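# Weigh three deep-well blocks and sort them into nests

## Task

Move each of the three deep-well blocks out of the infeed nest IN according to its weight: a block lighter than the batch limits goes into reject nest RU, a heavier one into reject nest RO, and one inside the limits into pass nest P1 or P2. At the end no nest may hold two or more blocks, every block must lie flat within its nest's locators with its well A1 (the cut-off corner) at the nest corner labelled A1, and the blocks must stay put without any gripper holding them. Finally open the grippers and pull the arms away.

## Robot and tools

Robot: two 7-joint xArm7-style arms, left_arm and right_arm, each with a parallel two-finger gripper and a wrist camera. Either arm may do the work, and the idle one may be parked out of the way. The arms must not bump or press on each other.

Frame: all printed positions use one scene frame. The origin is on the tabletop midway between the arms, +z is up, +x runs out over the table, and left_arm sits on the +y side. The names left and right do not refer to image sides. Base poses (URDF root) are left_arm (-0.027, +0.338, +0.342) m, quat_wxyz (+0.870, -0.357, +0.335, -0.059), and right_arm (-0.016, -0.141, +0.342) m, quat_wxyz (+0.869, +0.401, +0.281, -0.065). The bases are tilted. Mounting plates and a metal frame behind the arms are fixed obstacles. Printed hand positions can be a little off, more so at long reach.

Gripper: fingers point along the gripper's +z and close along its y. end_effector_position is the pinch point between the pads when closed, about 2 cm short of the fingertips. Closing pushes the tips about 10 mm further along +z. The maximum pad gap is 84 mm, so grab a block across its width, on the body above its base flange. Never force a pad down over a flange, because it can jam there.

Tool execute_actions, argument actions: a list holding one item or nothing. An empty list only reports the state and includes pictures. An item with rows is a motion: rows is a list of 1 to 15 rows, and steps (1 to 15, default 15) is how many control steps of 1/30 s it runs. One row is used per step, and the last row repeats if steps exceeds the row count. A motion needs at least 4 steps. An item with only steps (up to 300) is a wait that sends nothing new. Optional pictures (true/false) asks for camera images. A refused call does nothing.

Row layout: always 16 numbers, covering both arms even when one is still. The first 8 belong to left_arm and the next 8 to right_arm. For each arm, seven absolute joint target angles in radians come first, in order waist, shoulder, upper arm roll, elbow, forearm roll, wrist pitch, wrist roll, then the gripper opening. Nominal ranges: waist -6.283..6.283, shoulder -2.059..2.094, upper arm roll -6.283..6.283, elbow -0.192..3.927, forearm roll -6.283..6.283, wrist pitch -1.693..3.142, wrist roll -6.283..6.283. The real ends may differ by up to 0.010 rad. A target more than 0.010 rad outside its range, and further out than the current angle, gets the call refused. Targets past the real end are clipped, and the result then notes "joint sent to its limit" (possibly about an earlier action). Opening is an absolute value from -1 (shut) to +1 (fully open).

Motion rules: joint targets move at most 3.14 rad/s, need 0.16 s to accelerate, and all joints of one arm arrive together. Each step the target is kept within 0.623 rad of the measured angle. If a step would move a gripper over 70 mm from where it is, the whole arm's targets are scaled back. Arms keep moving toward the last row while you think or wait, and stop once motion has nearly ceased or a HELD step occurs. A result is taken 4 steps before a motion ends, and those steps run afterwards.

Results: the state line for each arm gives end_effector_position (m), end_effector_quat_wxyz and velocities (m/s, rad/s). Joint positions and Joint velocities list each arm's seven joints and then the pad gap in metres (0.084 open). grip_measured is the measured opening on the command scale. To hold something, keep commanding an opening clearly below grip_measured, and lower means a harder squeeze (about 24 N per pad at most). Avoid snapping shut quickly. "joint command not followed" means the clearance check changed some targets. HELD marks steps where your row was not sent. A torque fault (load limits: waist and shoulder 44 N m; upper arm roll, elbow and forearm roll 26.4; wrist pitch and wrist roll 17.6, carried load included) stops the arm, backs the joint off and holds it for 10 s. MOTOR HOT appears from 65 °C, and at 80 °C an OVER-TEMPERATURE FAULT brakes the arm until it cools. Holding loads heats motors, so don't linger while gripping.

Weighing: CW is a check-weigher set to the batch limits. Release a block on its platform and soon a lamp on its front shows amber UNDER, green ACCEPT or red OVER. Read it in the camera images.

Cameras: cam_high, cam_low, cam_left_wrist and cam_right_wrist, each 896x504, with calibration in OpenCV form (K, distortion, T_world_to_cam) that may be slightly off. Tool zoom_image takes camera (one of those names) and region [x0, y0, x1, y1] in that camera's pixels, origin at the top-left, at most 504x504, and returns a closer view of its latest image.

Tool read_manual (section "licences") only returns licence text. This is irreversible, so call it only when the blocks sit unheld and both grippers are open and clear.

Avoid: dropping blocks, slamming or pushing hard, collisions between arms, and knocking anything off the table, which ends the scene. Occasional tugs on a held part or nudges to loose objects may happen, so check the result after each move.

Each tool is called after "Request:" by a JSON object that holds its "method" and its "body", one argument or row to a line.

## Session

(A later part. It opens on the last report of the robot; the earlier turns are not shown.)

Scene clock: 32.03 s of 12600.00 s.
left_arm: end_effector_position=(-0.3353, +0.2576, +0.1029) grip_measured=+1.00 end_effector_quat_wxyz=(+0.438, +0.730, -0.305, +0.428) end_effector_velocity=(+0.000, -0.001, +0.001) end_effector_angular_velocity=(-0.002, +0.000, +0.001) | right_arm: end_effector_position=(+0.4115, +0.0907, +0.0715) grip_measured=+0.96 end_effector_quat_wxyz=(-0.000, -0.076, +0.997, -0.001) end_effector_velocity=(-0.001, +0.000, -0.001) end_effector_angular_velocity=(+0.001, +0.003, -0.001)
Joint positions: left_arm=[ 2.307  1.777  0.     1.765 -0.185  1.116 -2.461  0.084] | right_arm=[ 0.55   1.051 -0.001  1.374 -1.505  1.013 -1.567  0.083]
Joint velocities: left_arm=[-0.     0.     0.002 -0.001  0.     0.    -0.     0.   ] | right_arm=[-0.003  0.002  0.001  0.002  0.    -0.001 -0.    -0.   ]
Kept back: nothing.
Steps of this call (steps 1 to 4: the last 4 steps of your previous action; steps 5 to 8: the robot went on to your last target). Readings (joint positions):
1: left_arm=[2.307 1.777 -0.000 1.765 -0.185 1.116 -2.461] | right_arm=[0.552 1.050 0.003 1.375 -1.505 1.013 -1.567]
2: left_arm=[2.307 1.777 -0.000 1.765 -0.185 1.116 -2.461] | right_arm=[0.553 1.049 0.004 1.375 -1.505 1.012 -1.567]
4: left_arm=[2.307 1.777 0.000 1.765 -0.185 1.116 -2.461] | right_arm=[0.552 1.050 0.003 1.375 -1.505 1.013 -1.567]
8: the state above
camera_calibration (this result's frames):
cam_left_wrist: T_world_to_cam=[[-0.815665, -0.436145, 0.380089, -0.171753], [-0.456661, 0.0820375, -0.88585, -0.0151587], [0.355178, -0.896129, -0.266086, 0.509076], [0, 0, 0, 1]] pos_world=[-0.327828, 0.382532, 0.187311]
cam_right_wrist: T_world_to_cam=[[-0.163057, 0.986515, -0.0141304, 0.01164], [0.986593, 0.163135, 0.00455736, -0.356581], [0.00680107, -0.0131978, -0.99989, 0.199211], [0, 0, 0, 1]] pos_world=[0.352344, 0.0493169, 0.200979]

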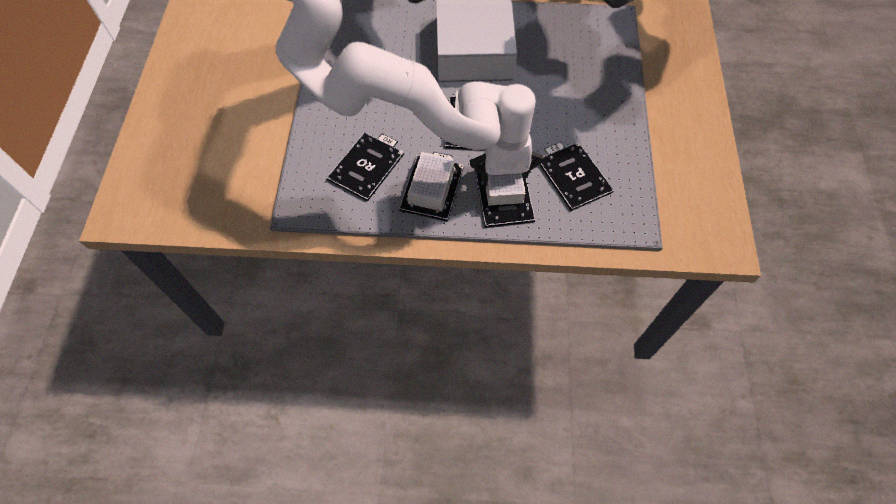

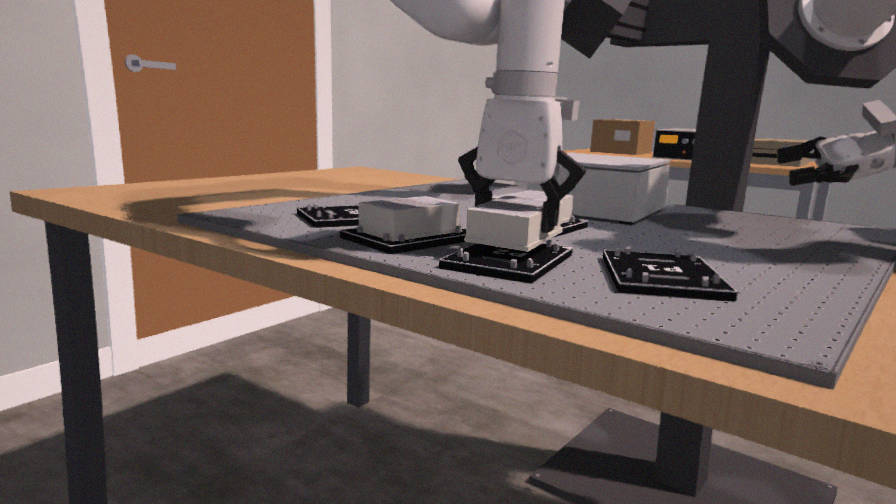

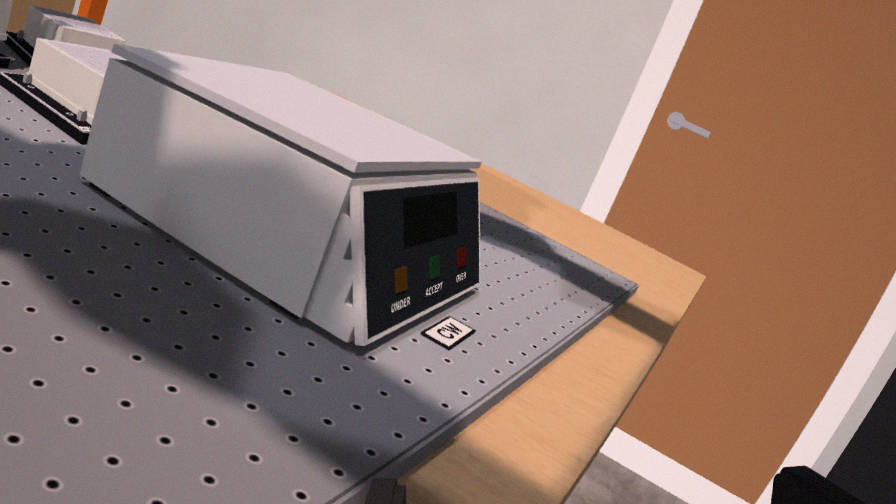

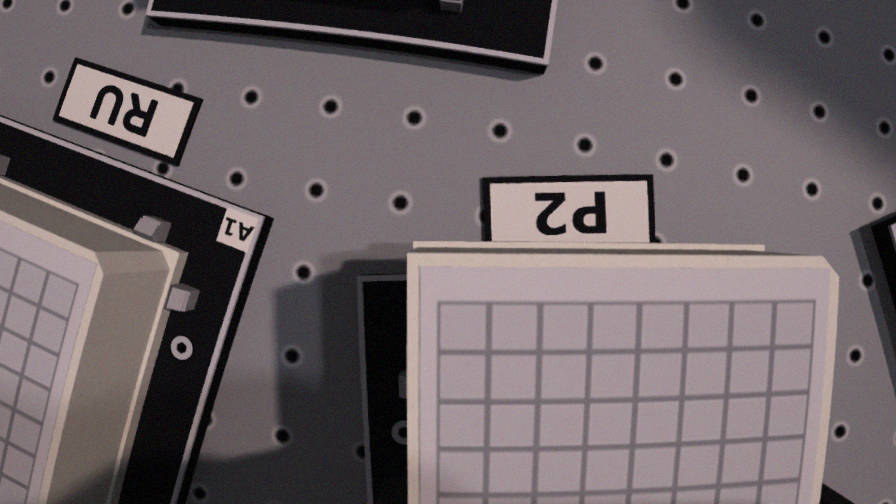

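Request:
{"method": "execute_actions", "body": {
  "actions": [
    {"rows":[[2.307,1.777,0,1.765,-0.185,1.116,-2.461,1,0.5505,1.055,0,1.398,-1.493,1.014,-1.6,0],[2.307,1.777,0,1.765,-0.185,1.116,-2.461,1,0.551,1.059,0,1.42,-1.481,1.016,-1.634,0],[2.307,1.777,0,1.765,-0.185,1.116,-2.461,1,0.5512,1.0633,0,1.445,-1.468,1.017,-1.667,0]],"steps":15}
  ]
}}

Request:
{"method": "execute_actions", "body": {
  "actions": [
    {"steps":8}
  ],
  "pictures": true
}}

Scene clock: 32.93 s of 12600.00 s.
left_arm: end_effector_position=(-0.3353, +0.2576, +0.1029) grip_measured=+1.00 end_effector_quat_wxyz=(+0.438, +0.730, -0.305, +0.428) end_effector_velocity=(+0.000, -0.001, +0.000) end_effector_angular_velocity=(-0.001, +0.000, +0.001) | right_arm: end_effector_position=(+0.4365, +0.0950, +0.0744) grip_measured=+0.96 end_effector_quat_wxyz=(-0.000, -0.092, +0.996, +0.000) end_effector_velocity=(-0.033, +0.003, -0.010) end_effector_angular_velocity=(-0.012, +0.035, +0.052)
Joint positions: left_arm=[ 2.307  1.777  0.     1.765 -0.185  1.116 -2.461  0.084] | right_arm=[ 0.551  1.063  0.     1.445 -1.468  1.017 -1.667  0.083]
Joint velocities: left_arm=[ 0.     0.001  0.     0.    -0.    -0.     0.     0.   ] | right_arm=[-0.001  0.025 -0.002 -0.033  0.005  0.    -0.006 -0.   ]
Steps of this call (steps 1 to 15: the robot went on to your last target; step 16: nothing new was sent; steps 17 to 27: the first 11 steps of this action). Readings (joint positions):
17: left_arm=[2.307 1.777 0.000 1.765 -0.185 1.116 -2.461] | right_arm=[0.550 1.051 0.000 1.375 -1.505 1.013 -1.568]
18: left_arm=[2.307 1.777 0.000 1.765 -0.185 1.116 -2.461] | right_arm=[0.550 1.053 -0.000 1.380 -1.501 1.013 -1.578]
20: left_arm=[2.307 1.777 0.000 1.765 -0.185 1.116 -2.461] | right_arm=[0.551 1.059 -0.000 1.407 -1.486 1.015 -1.618]
24: left_arm=[2.307 1.777 -0.000 1.765 -0.185 1.116 -2.461] | right_arm=[0.551 1.061 0.000 1.447 -1.469 1.017 -1.664]
27: the state above

Scene clock: 33.20 s of 12600.00 s.
left_arm: end_effector_position=(-0.3353, +0.2576, +0.1029) grip_measured=+1.00 end_effector_quat_wxyz=(+0.438, +0.730, -0.305, +0.428) end_effector_velocity=(+0.000, -0.000, -0.000) end_effector_angular_velocity=(+0.000, -0.001, +0.001) | right_arm: end_effector_position=(+0.4364, +0.0951, +0.0743) grip_measured=+0.96 end_effector_quat_wxyz=(-0.000, -0.092, +0.996, +0.000) end_effector_velocity=(+0.002, -0.000, +0.000) end_effector_angular_velocity=(+0.001, -0.002, -0.003)
Joint positions: left_arm=[ 2.307  1.777  0.     1.765 -0.185  1.116 -2.461  0.084] | right_arm=[ 0.551  1.063  0.     1.445 -1.468  1.017 -1.667  0.083]
Joint velocities: left_arm=[-0.     0.001 -0.001  0.    -0.     0.     0.     0.   ] | right_arm=[-0.    -0.001 -0.     0.002 -0.    -0.     0.     0.   ]
Kept back: nothing.
Steps of this call (steps 1 to 4: the last 4 steps of your previous action; steps 5 to 8: the robot went on to your last target). Readings (joint positions):
1: left_arm=[2.307 1.777 -0.000 1.765 -0.185 1.116 -2.461] | right_arm=[0.551 1.064 -0.000 1.444 -1.468 1.017 -1.667]
2: left_arm=[2.307 1.777 0.000 1.765 -0.185 1.116 -2.461] | right_arm=[0.551 1.064 -0.000 1.444 -1.468 1.017 -1.667]
4: left_arm=[2.307 1.777 0.000 1.765 -0.185 1.116 -2.461] | right_arm=[0.551 1.064 -0.000 1.444 -1.468 1.017 -1.667]
8: the state above
camera_calibration (this result's frames):
cam_left_wrist: T_world_to_cam=[[-0.815665, -0.436146, 0.380089, -0.171753], [-0.456661, 0.0820373, -0.88585, -0.0151587], [0.355178, -0.896129, -0.266086, 0.509076], [0, 0, 0, 1]] pos_world=[-0.327828, 0.382532, 0.187311]
cam_right_wrist: T_world_to_cam=[[-0.194035, 0.980924, -0.0117325, 0.0253449], [0.980965, 0.194108, 0.00538808, -0.382483], [0.00756266, -0.0104637, -0.999917, 0.201324], [0, 0, 0, 1]] pos_world=[0.378598, 0.051488, 0.203665]

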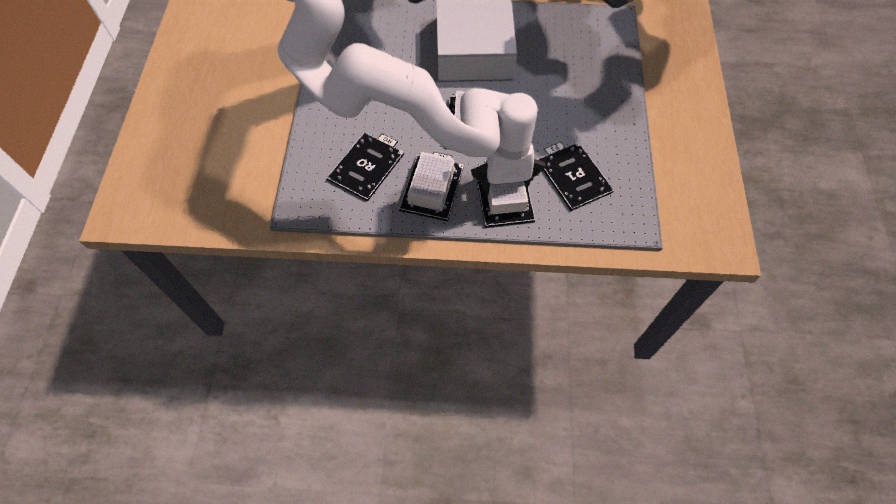

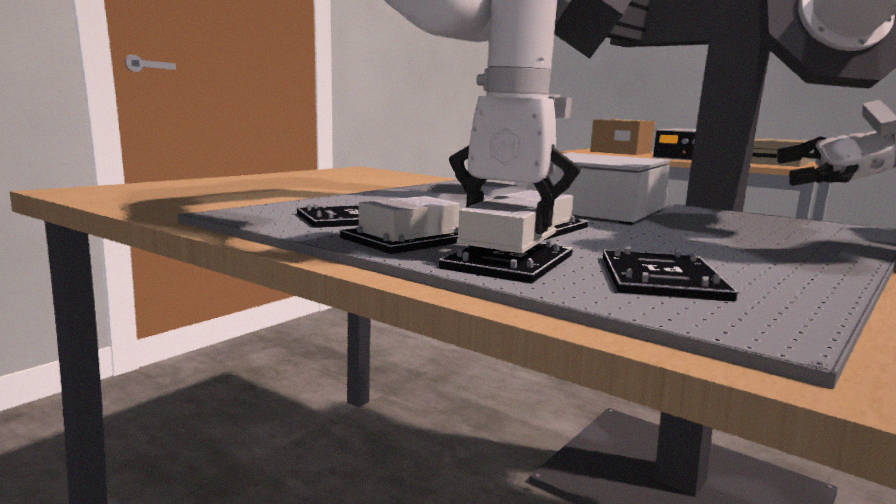

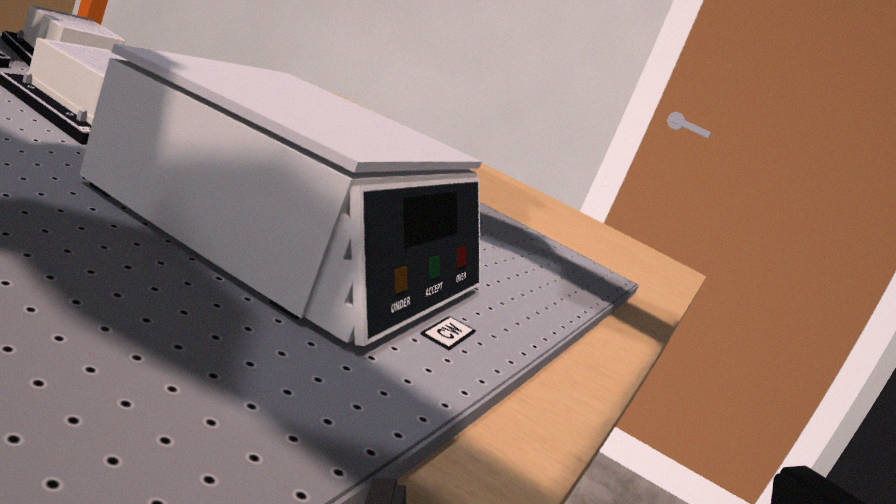

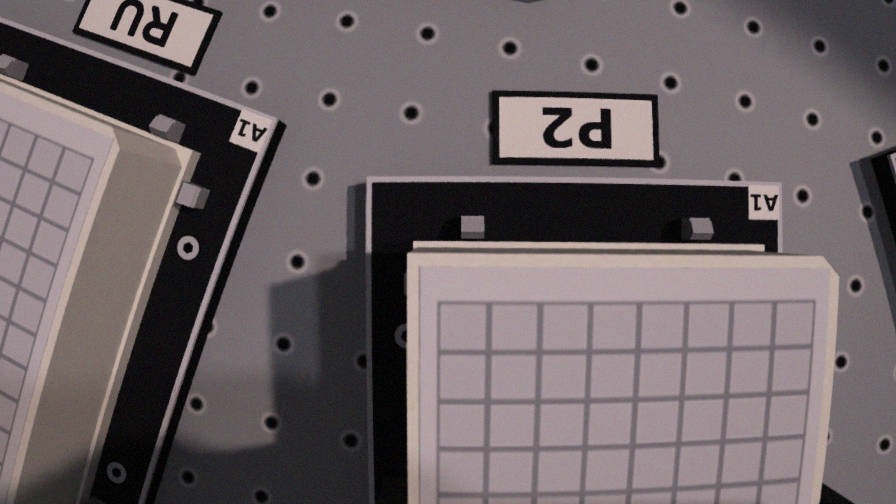

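Request:
{"method": "execute_actions", "body": {
  "actions": [
    {"rows":[[2.307,1.777,0,1.765,-0.185,1.116,-2.461,1,0.5541,1.069,0,1.447,-1.467,1.017,-1.665,0],[2.307,1.777,0,1.765,-0.185,1.116,-2.461,1,0.5541,1.069,0,1.447,-1.467,1.017,-1.665,0],[2.307,1.777,0,1.765,-0.185,1.116,-2.461,1,0.5541,1.069,0,1.447,-1.467,1.017,-1.665,0],[2.307,1.777,0,1.765,-0.185,1.116,-2.461,1,0.545,1.078,0,1.456,-1.475,1.014,-1.666,0],[2.307,1.777,0,1.765,-0.185,1.116,-2.461,1,0.545,1.078,0,1.456,-1.475,1.014,-1.666,0],[2.307,1.777,0,1.765,-0.185,1.116,-2.461,1,0.536,1.0875,0,1.465,-1.484,1.011,-1.666,0],[2.307,1.777,0,1.765,-0.185,1.116,-2.461,1,0.536,1.0875,0,1.465,-1.484,1.011,-1.666,0],[2.307,1.777,0,1.765,-0.185,1.116,-2.461,1,0.5265,1.097,0,1.474,-1.492,1.008,-1.667,0],[2.307,1.777,0,1.765,-0.185,1.116,-2.461,1,0.5265,1.097,0,1.474,-1.492,1.008,-1.667,0],[2.307,1.777,0,1.765,-0.185,1.116,-2.461,1,0.517,1.1062,0,1.483,-1.501,1.005,-1.667,0]],"steps":15}
  ]
}}

Request:
{"method": "execute_actions", "body": {
  "actions": [
    {"steps":8}
  ],
  "pictures": true
}}

Scene clock: 34.20 s of 12600.00 s.
left_arm: end_effector_position=(-0.3353, +0.2576, +0.1029) grip_measured=+1.00 end_effector_quat_wxyz=(+0.438, +0.730, -0.305, +0.428) end_effector_velocity=(+0.001, -0.000, -0.000) end_effector_angular_velocity=(-0.000, -0.001, +0.002) | right_arm: end_effector_position=(+0.4347, +0.0972, +0.0576) grip_measured=+0.96 end_effector_quat_wxyz=(-0.000, -0.094, +0.996, +0.000) end_effector_velocity=(+0.024, +0.013, -0.059) end_effector_angular_velocity=(+0.030, -0.039, -0.018)
Joint positions: left_arm=[ 2.307  1.777 -0.     1.765 -0.185  1.116 -2.461  0.084] | right_arm=[ 0.525  1.098 -0.     1.476 -1.494  1.007 -1.667  0.083]
Joint velocities: left_arm=[ 0.     0.001 -0.     0.    -0.     0.002  0.    -0.   ] | right_arm=[-0.127  0.131  0.028  0.168 -0.141 -0.042 -0.001 -0.001]
Steps of this call (steps 1 to 15: the robot went on to your last target; steps 16 to 19: nothing new was sent; steps 20 to 30: the first 11 steps of this action). Readings (joint positions):
20: left_arm=[2.307 1.777 0.000 1.765 -0.185 1.116 -2.461] | right_arm=[0.551 1.064 -0.000 1.445 -1.468 1.017 -1.667]
21: left_arm=[2.307 1.777 -0.000 1.765 -0.185 1.116 -2.461] | right_arm=[0.552 1.065 -0.000 1.446 -1.468 1.017 -1.666]
23: left_arm=[2.307 1.777 0.000 1.765 -0.185 1.116 -2.461] | right_arm=[0.553 1.068 -0.000 1.447 -1.468 1.017 -1.665]
27: left_arm=[2.307 1.777 -0.000 1.765 -0.185 1.116 -2.461] | right_arm=[0.540 1.084 0.001 1.462 -1.481 1.012 -1.666]
30: the state above

Scene clock: 34.47 s of 12600.00 s.
left_arm: end_effector_position=(-0.3353, +0.2576, +0.1029) grip_measured=+1.00 end_effector_quat_wxyz=(+0.438, +0.730, -0.305, +0.428) end_effector_velocity=(+0.000, +0.000, +0.000) end_effector_angular_velocity=(-0.000, -0.000, +0.001) | right_arm: end_effector_position=(+0.4347, +0.0974, +0.0540) grip_measured=+0.96 end_effector_quat_wxyz=(-0.000, -0.094, +0.996, +0.000) end_effector_velocity=(-0.000, +0.000, -0.000) end_effector_angular_velocity=(+0.000, -0.000, +0.001)
Joint positions: left_arm=[ 2.307  1.777 -0.     1.765 -0.185  1.116 -2.461  0.084] | right_arm=[ 0.518  1.105  0.001  1.483 -1.501  1.005 -1.667  0.083]
Joint velocities: left_arm=[ 0.    -0.001  0.     0.     0.     0.001 -0.     0.   ] | right_arm=[-0.001  0.001  0.     0.001 -0.001 -0.    -0.001  0.   ]
Kept back: nothing.
Steps of this call (steps 1 to 4: the last 4 steps of your previous action; steps 5 to 8: the robot went on to your last target). Readings (joint positions):
1: left_arm=[2.307 1.777 -0.000 1.765 -0.185 1.116 -2.461] | right_arm=[0.521 1.102 0.000 1.480 -1.497 1.006 -1.667]
2: left_arm=[2.307 1.777 0.000 1.765 -0.185 1.116 -2.461] | right_arm=[0.519 1.104 0.000 1.481 -1.499 1.005 -1.667]
4: left_arm=[2.307 1.777 0.000 1.765 -0.185 1.116 -2.461] | right_arm=[0.518 1.105 0.001 1.483 -1.501 1.005 -1.667]
8: the state above
camera_calibration (this result's frames):
cam_left_wrist: T_world_to_cam=[[-0.815665, -0.436145, 0.380089, -0.171753], [-0.456661, 0.0820376, -0.88585, -0.0151588], [0.355178, -0.896129, -0.266086, 0.509076], [0, 0, 0, 1]] pos_world=[-0.327828, 0.382532, 0.187311]
cam_right_wrist: T_world_to_cam=[[-0.197802, 0.980173, -0.0116238, 0.0241752], [0.980216, 0.197869, 0.0049208, -0.38119], [0.00712323, -0.0104205, -0.99992, 0.181249], [0, 0, 0, 1]] pos_world=[0.377139, 0.0536186, 0.183391]

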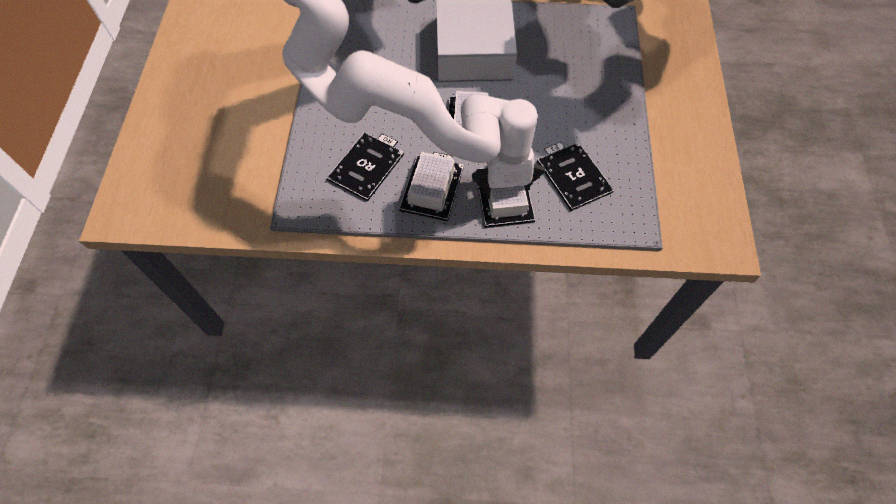

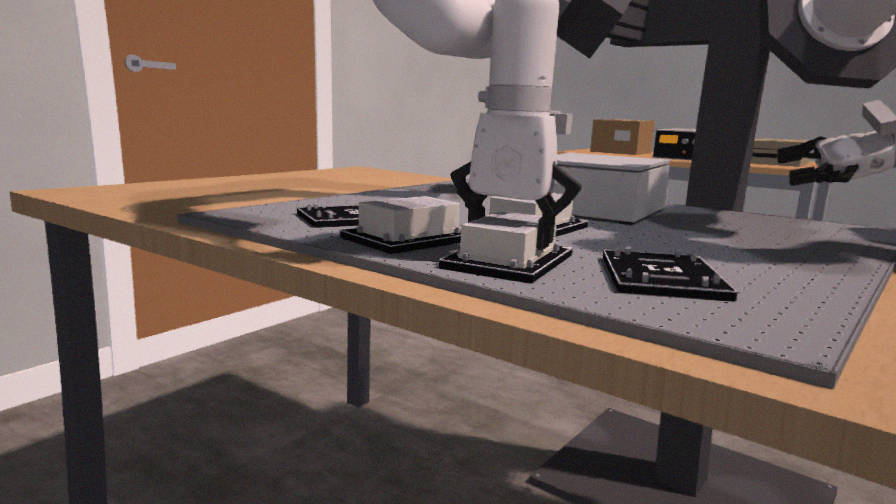

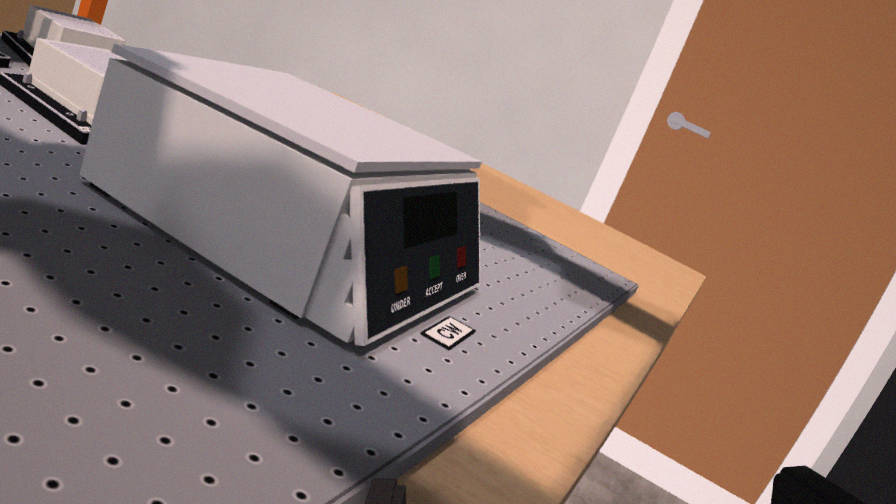

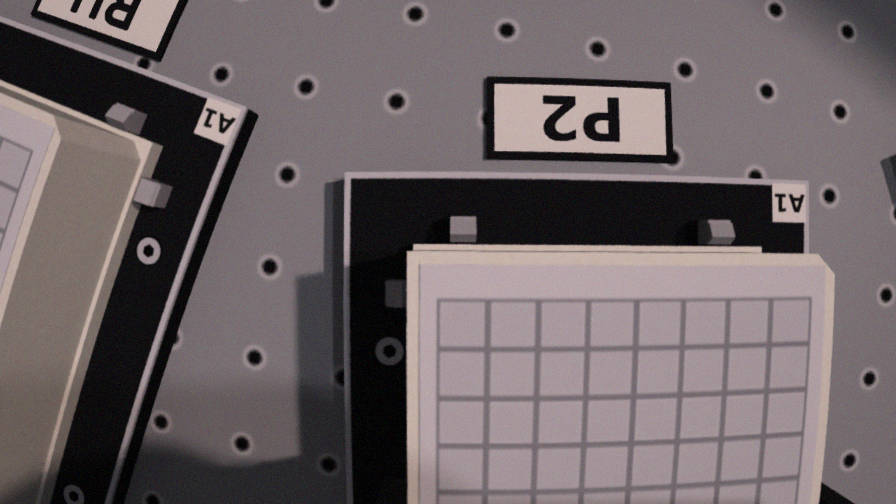

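Request:
{"method": "execute_actions", "body": {
  "actions": [
    {"rows":[[2.307,1.777,0,1.765,-0.185,1.116,-2.461,1,0.517,1.1062,0,1.483,-1.501,1.005,-1.667,1]],"steps":10}
  ]
}}

Request:
{"method": "execute_actions", "body": {
  "actions": [
    {"rows":[[2.307,1.777,0,1.765,-0.185,1.116,-2.461,1,0.536,1.0875,0,1.465,-1.484,1.011,-1.666,1],[2.307,1.777,0,1.765,-0.185,1.116,-2.461,1,0.536,1.0875,0,1.465,-1.484,1.011,-1.666,1],[2.307,1.777,0,1.765,-0.185,1.116,-2.461,1,0.5541,1.069,0,1.447,-1.467,1.017,-1.665,1],[2.307,1.777,0,1.765,-0.185,1.116,-2.461,1,0.5541,1.069,0,1.447,-1.467,1.017,-1.665,1],[2.307,1.777,0,1.765,-0.185,1.116,-2.461,1,0.591,1.032,0,1.411,-1.433,1.029,-1.663,1],[2.307,1.777,0,1.765,-0.185,1.116,-2.461,1,0.591,1.032,0,1.411,-1.433,1.029,-1.663,1],[2.307,1.777,0,1.765,-0.185,1.116,-2.461,1,0.653,0.955,0,1.32,-1.386,1.052,-1.634,1]],"steps":15}
  ]
}}

Request:
{"method": "execute_actions", "body": {
  "actions": [
    {"rows":[[2.307,1.777,0,1.765,-0.185,1.116,-2.461,1,0.67,0.814,0,0.696,-1.66,1.029,-0.883,1]],"steps":15}
  ]
}}

Request:
{"method": "execute_actions", "body": {
  "actions": [
    {"steps":8}
  ]
}}

Request:
{"method": "execute_actions", "body": {
  "actions": [
    {"rows":[[2.307,1.777,0,1.765,-0.185,1.116,-2.461,1,0.548,0.8965,0,0.754,-1.793,1.049,-0.863,1]],"steps":15}
  ]
}}

Request:
{"method": "execute_actions", "body": {
  "actions": [
    {"steps":8}
  ],
  "pictures": true
}}

Scene clock: 35.90 s of 12600.00 s.
left_arm: end_effector_position=(-0.3353, +0.2576, +0.1029) grip_measured=+1.00 end_effector_quat_wxyz=(+0.438, +0.730, -0.305, +0.428) end_effector_velocity=(-0.000, +0.000, -0.001) end_effector_angular_velocity=(+0.002, -0.000, -0.001) | right_arm: end_effector_position=(+0.4337, +0.0959, +0.0511) grip_measured=+1.00 end_effector_quat_wxyz=(-0.001, -0.094, +0.996, -0.001) end_effector_velocity=(-0.013, -0.001, -0.009) end_effector_angular_velocity=(-0.008, +0.017, +0.015)
Joint positions: left_arm=[ 2.307  1.777 -0.     1.765 -0.185  1.116 -2.461  0.084] | right_arm=[ 0.515  1.108 -0.002  1.483 -1.501  1.004 -1.667  0.084]
Joint velocities: left_arm=[-0.     0.    -0.001  0.001 -0.    -0.001  0.     0.   ] | right_arm=[-0.009  0.015 -0.004 -0.007 -0.002 -0.002 -0.     0.003]
Steps of this call (steps 1 to 15: the robot went on to your last target; steps 16 to 37: nothing new was sent; steps 38 to 43: the first 6 steps of this action). Readings (joint positions):
38: left_arm=[2.307 1.777 -0.000 1.765 -0.185 1.116 -2.461] | right_arm=[0.517 1.106 0.000 1.483 -1.501 1.005 -1.667]
39: left_arm=[2.307 1.777 0.000 1.765 -0.185 1.116 -2.461] | right_arm=[0.517 1.106 0.000 1.483 -1.501 1.005 -1.667]
41: left_arm=[2.307 1.777 -0.000 1.765 -0.185 1.116 -2.461] | right_arm=[0.517 1.107 -0.000 1.483 -1.501 1.005 -1.667]
43: the state above

Scene clock: 36.40 s of 12600.00 s.
left_arm: end_effector_position=(-0.3353, +0.2576, +0.1029) grip_measured=+1.00 end_effector_quat_wxyz=(+0.438, +0.730, -0.305, +0.428) end_effector_velocity=(-0.000, -0.001, +0.001) end_effector_angular_velocity=(-0.002, +0.001, +0.001) | right_arm: end_effector_position=(+0.4254, +0.0942, +0.1296) grip_measured=+1.00 end_effector_quat_wxyz=(+0.002, -0.089, +0.996, +0.003) end_effector_velocity=(-0.028, +0.058, +0.228) end_effector_angular_velocity=(+0.192, -0.089, +0.007)
Joint positions: left_arm=[ 2.307  1.777  0.     1.765 -0.185  1.116 -2.461  0.084] | right_arm=[ 0.648  0.962  0.004  1.333 -1.393  1.048 -1.639  0.084]
Joint velocities: left_arm=[ 0.     0.     0.002 -0.001  0.     0.     0.     0.   ] | right_arm=[ 0.308 -0.312  0.133 -0.309  0.17   0.056  0.103  0.   ]
Steps of this call (steps 1 to 4: the last 4 steps of your previous action; steps 5 to 15: the first 11 steps of this action). Readings (joint positions):
5: left_arm=[2.307 1.777 -0.000 1.765 -0.185 1.116 -2.461] | right_arm=[0.516 1.107 -0.002 1.482 -1.500 1.005 -1.667]
6: left_arm=[2.307 1.777 -0.000 1.765 -0.185 1.116 -2.461] | right_arm=[0.521 1.102 -0.003 1.477 -1.496 1.007 -1.667]
8: left_arm=[2.307 1.777 0.000 1.765 -0.185 1.116 -2.461] | right_arm=[0.536 1.087 -0.003 1.462 -1.481 1.012 -1.666]
12: left_arm=[2.307 1.777 0.000 1.765 -0.185 1.116 -2.461] | right_arm=[0.592 1.027 -0.003 1.404 -1.432 1.032 -1.660]
15: the state above

Scene clock: 36.90 s of 12600.00 s.
left_arm: end_effector_position=(-0.3353, +0.2576, +0.1029) grip_measured=+1.00 end_effector_quat_wxyz=(+0.438, +0.730, -0.305, +0.428) end_effector_velocity=(+0.000, -0.001, +0.000) end_effector_angular_velocity=(-0.001, -0.000, +0.001) | right_arm: end_effector_position=(+0.2892, +0.0412, +0.1232) grip_measured=+1.00 end_effector_quat_wxyz=(+0.003, -0.035, +0.999, -0.007) end_effector_velocity=(-0.438, -0.205, +0.017) end_effector_angular_velocity=(+0.053, +0.004, -0.482)
Joint positions: left_arm=[ 2.307  1.777  0.     1.765 -0.185  1.116 -2.461  0.084] | right_arm=[ 0.663  0.865 -0.001  0.915 -1.565  1.037 -1.162  0.084]
Joint velocities: left_arm=[-0.     0.001  0.    -0.001  0.    -0.001 -0.    -0.   ] | right_arm=[ 0.042 -0.306  0.008 -1.336 -0.578 -0.047  1.687 -0.   ]
Steps of this call (steps 1 to 4: the last 4 steps of your previous action; steps 5 to 15: the first 11 steps of this action). Readings (joint positions):
5: left_arm=[2.307 1.777 0.000 1.765 -0.185 1.116 -2.461] | right_arm=[0.652 0.956 -0.002 1.319 -1.387 1.052 -1.633]
6: left_arm=[2.307 1.777 0.000 1.765 -0.185 1.116 -2.461] | right_arm=[0.651 0.953 -0.004 1.311 -1.392 1.051 -1.622]
8: left_arm=[2.307 1.777 -0.000 1.765 -0.185 1.116 -2.461] | right_arm=[0.653 0.935 -0.004 1.245 -1.426 1.048 -1.549]
12: left_arm=[2.307 1.777 -0.000 1.765 -0.185 1.116 -2.461] | right_arm=[0.659 0.896 -0.002 1.048 -1.507 1.041 -1.333]
15: the state above

Scene clock: 37.17 s of 12600.00 s.
left_arm: end_effector_position=(-0.3353, +0.2576, +0.1029) grip_measured=+1.00 end_effector_quat_wxyz=(+0.438, +0.730, -0.305, +0.428) end_effector_velocity=(+0.000, -0.001, +0.000) end_effector_angular_velocity=(-0.001, -0.000, +0.001) | right_arm: end_effector_position=(+0.2179, +0.0036, +0.1286) grip_measured=+1.00 end_effector_quat_wxyz=(-0.000, +0.004, +1.000, +0.000) end_effector_velocity=(+0.038, +0.012, +0.005) end_effector_angular_velocity=(+0.033, -0.053, -0.128)
Joint positions: left_arm=[ 2.307  1.777 -0.     1.765 -0.185  1.116 -2.461  0.084] | right_arm=[ 0.67   0.815 -0.     0.697 -1.659  1.029 -0.887  0.084]
Joint velocities: left_arm=[ 0.     0.001  0.     0.001  0.     0.    -0.    -0.   ] | right_arm=[ 0.001 -0.034 -0.     0.038 -0.029  0.001  0.082  0.   ]
Kept back: nothing.
Steps of this call (steps 1 to 4: the last 4 steps of your previous action; steps 5 to 8: the robot went on to your last target). Readings (joint positions):
1: left_arm=[2.307 1.777 0.000 1.765 -0.185 1.116 -2.461] | right_arm=[0.664 0.855 -0.001 0.870 -1.584 1.035 -1.106]
2: left_arm=[2.307 1.777 0.000 1.765 -0.185 1.116 -2.461] | right_arm=[0.666 0.845 -0.001 0.826 -1.603 1.034 -1.050]
4: left_arm=[2.307 1.777 0.000 1.765 -0.185 1.116 -2.461] | right_arm=[0.668 0.827 -0.000 0.746 -1.637 1.031 -0.951]
8: the state above

Scene clock: 37.53 s of 12600.00 s.
left_arm: end_effector_position=(-0.3353, +0.2576, +0.1029) grip_measured=+1.00 end_effector_quat_wxyz=(+0.438, +0.730, -0.305, +0.428) end_effector_velocity=(-0.000, +0.001, +0.000) end_effector_angular_velocity=(+0.000, -0.000, -0.001) | right_arm: end_effector_position=(+0.2178, +0.0037, +0.0878) grip_measured=+1.00 end_effector_quat_wxyz=(+0.000, +0.004, +1.000, +0.001) end_effector_velocity=(+0.012, +0.027, +0.023) end_effector_angular_velocity=(+0.065, -0.036, +0.007)
Joint positions: left_arm=[ 2.307  1.777 -0.     1.765 -0.185  1.116 -2.461  0.084] | right_arm=[ 0.548  0.896  0.001  0.754 -1.792  1.049 -0.863  0.084]
Joint velocities: left_arm=[-0.    -0.001  0.     0.001  0.     0.001  0.     0.   ] | right_arm=[ 0.028 -0.014  0.045  0.008 -0.004 -0.006  0.001  0.   ]
Steps of this call (steps 1 to 11: the first 11 steps of this action). Readings (joint positions):
1: left_arm=[2.307 1.777 0.000 1.765 -0.185 1.116 -2.461] | right_arm=[0.669 0.815 0.000 0.699 -1.660 1.030 -0.885]
2: left_arm=[2.307 1.777 0.000 1.765 -0.185 1.116 -2.461] | right_arm=[0.661 0.820 0.002 0.705 -1.670 1.032 -0.882]
4: left_arm=[2.307 1.777 -0.000 1.765 -0.185 1.116 -2.461] | right_arm=[0.607 0.857 0.006 0.734 -1.733 1.041 -0.873]
8: left_arm=[2.307 1.777 0.000 1.765 -0.185 1.116 -2.461] | right_arm=[0.545 0.897 -0.007 0.753 -1.791 1.050 -0.864]
11: the state above

Scene clock: 37.80 s of 12600.00 s.
left_arm: end_effector_position=(-0.3353, +0.2576, +0.1029) grip_measured=+1.00 end_effector_quat_wxyz=(+0.438, +0.730, -0.305, +0.428) end_effector_velocity=(+0.001, -0.001, -0.001) end_effector_angular_velocity=(+0.001, -0.001, +0.001) | right_arm: end_effector_position=(+0.2179, +0.0033, +0.0875) grip_measured=+1.00 end_effector_quat_wxyz=(+0.000, +0.004, +1.000, +0.000) end_effector_velocity=(-0.001, -0.001, -0.001) end_effector_angular_velocity=(-0.003, +0.003, -0.001)
Joint positions: left_arm=[ 2.307  1.777  0.     1.765 -0.185  1.116 -2.461  0.084] | right_arm=[ 0.548  0.896  0.     0.754 -1.793  1.049 -0.863  0.084]
Joint velocities: left_arm=[-0.     0.002 -0.002 -0.    -0.    -0.001 -0.    -0.   ] | right_arm=[-0.002  0.002 -0.002  0.    -0.001 -0.     0.001 -0.   ]
Kept back: nothing.
Steps of this call (steps 1 to 4: the last 4 steps of your previous action; steps 5 to 8: the robot went on to your last target). Readings (joint positions):
1: left_arm=[2.307 1.777 -0.000 1.765 -0.185 1.116 -2.461] | right_arm=[0.549 0.896 0.002 0.754 -1.793 1.049 -0.863]
2: left_arm=[2.307 1.777 -0.000 1.765 -0.185 1.116 -2.461] | right_arm=[0.549 0.896 0.002 0.754 -1.793 1.049 -0.863]
4: left_arm=[2.307 1.777 0.000 1.765 -0.185 1.116 -2.461] | right_arm=[0.549 0.896 0.001 0.754 -1.793 1.049 -0.863]
8: the state above
camera_calibration (this result's frames):
cam_left_wrist: T_world_to_cam=[[-0.815665, -0.436145, 0.380089, -0.171753], [-0.456661, 0.0820374, -0.88585, -0.0151587], [0.355178, -0.896129, -0.266086, 0.509076], [0, 0, 0, 1]] pos_world=[-0.327828, 0.382532, 0.187311]
cam_right_wrist: T_world_to_cam=[[-0.00354948, 0.999931, -0.0111997, 0.031522], [0.999974, 0.00361935, 0.00622473, -0.153962], [0.00626484, -0.0111773, -0.999918, 0.215547], [0, 0, 0, 1]] pos_world=[0.152719, -0.0285534, 0.216841]

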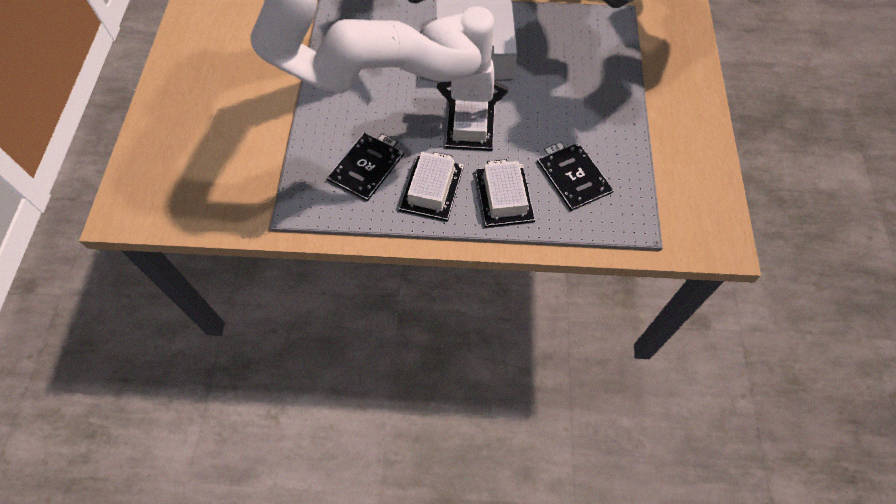

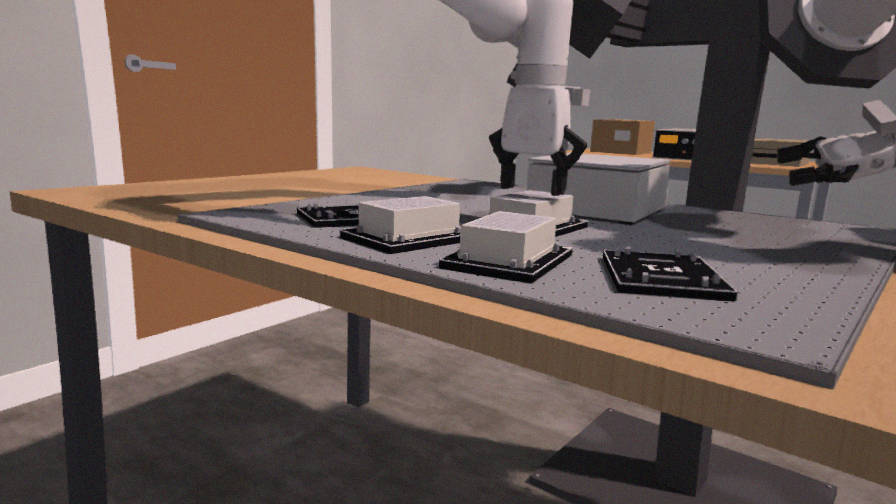

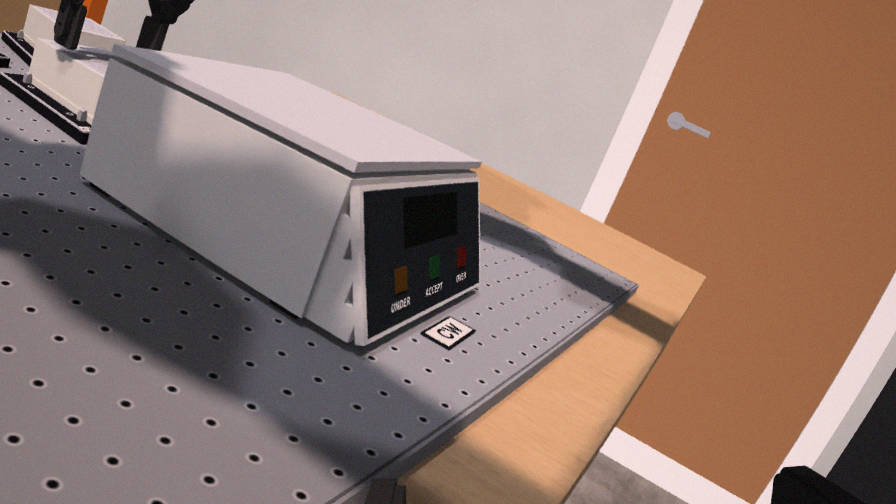

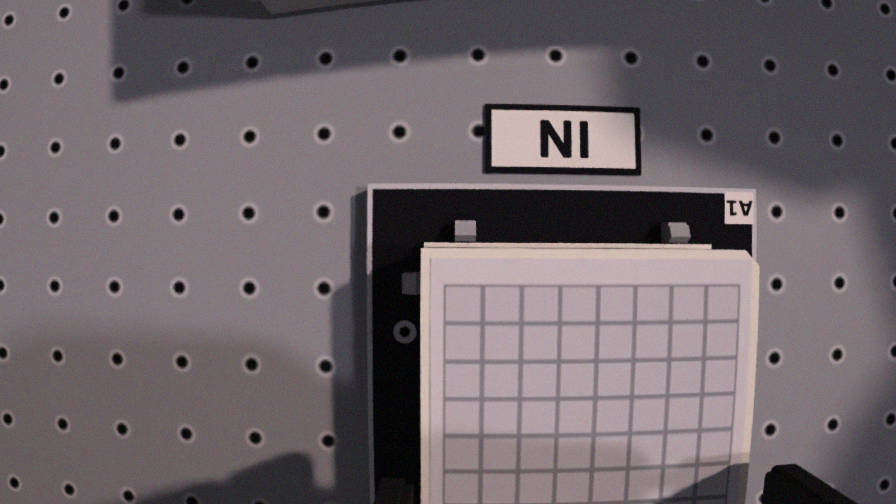

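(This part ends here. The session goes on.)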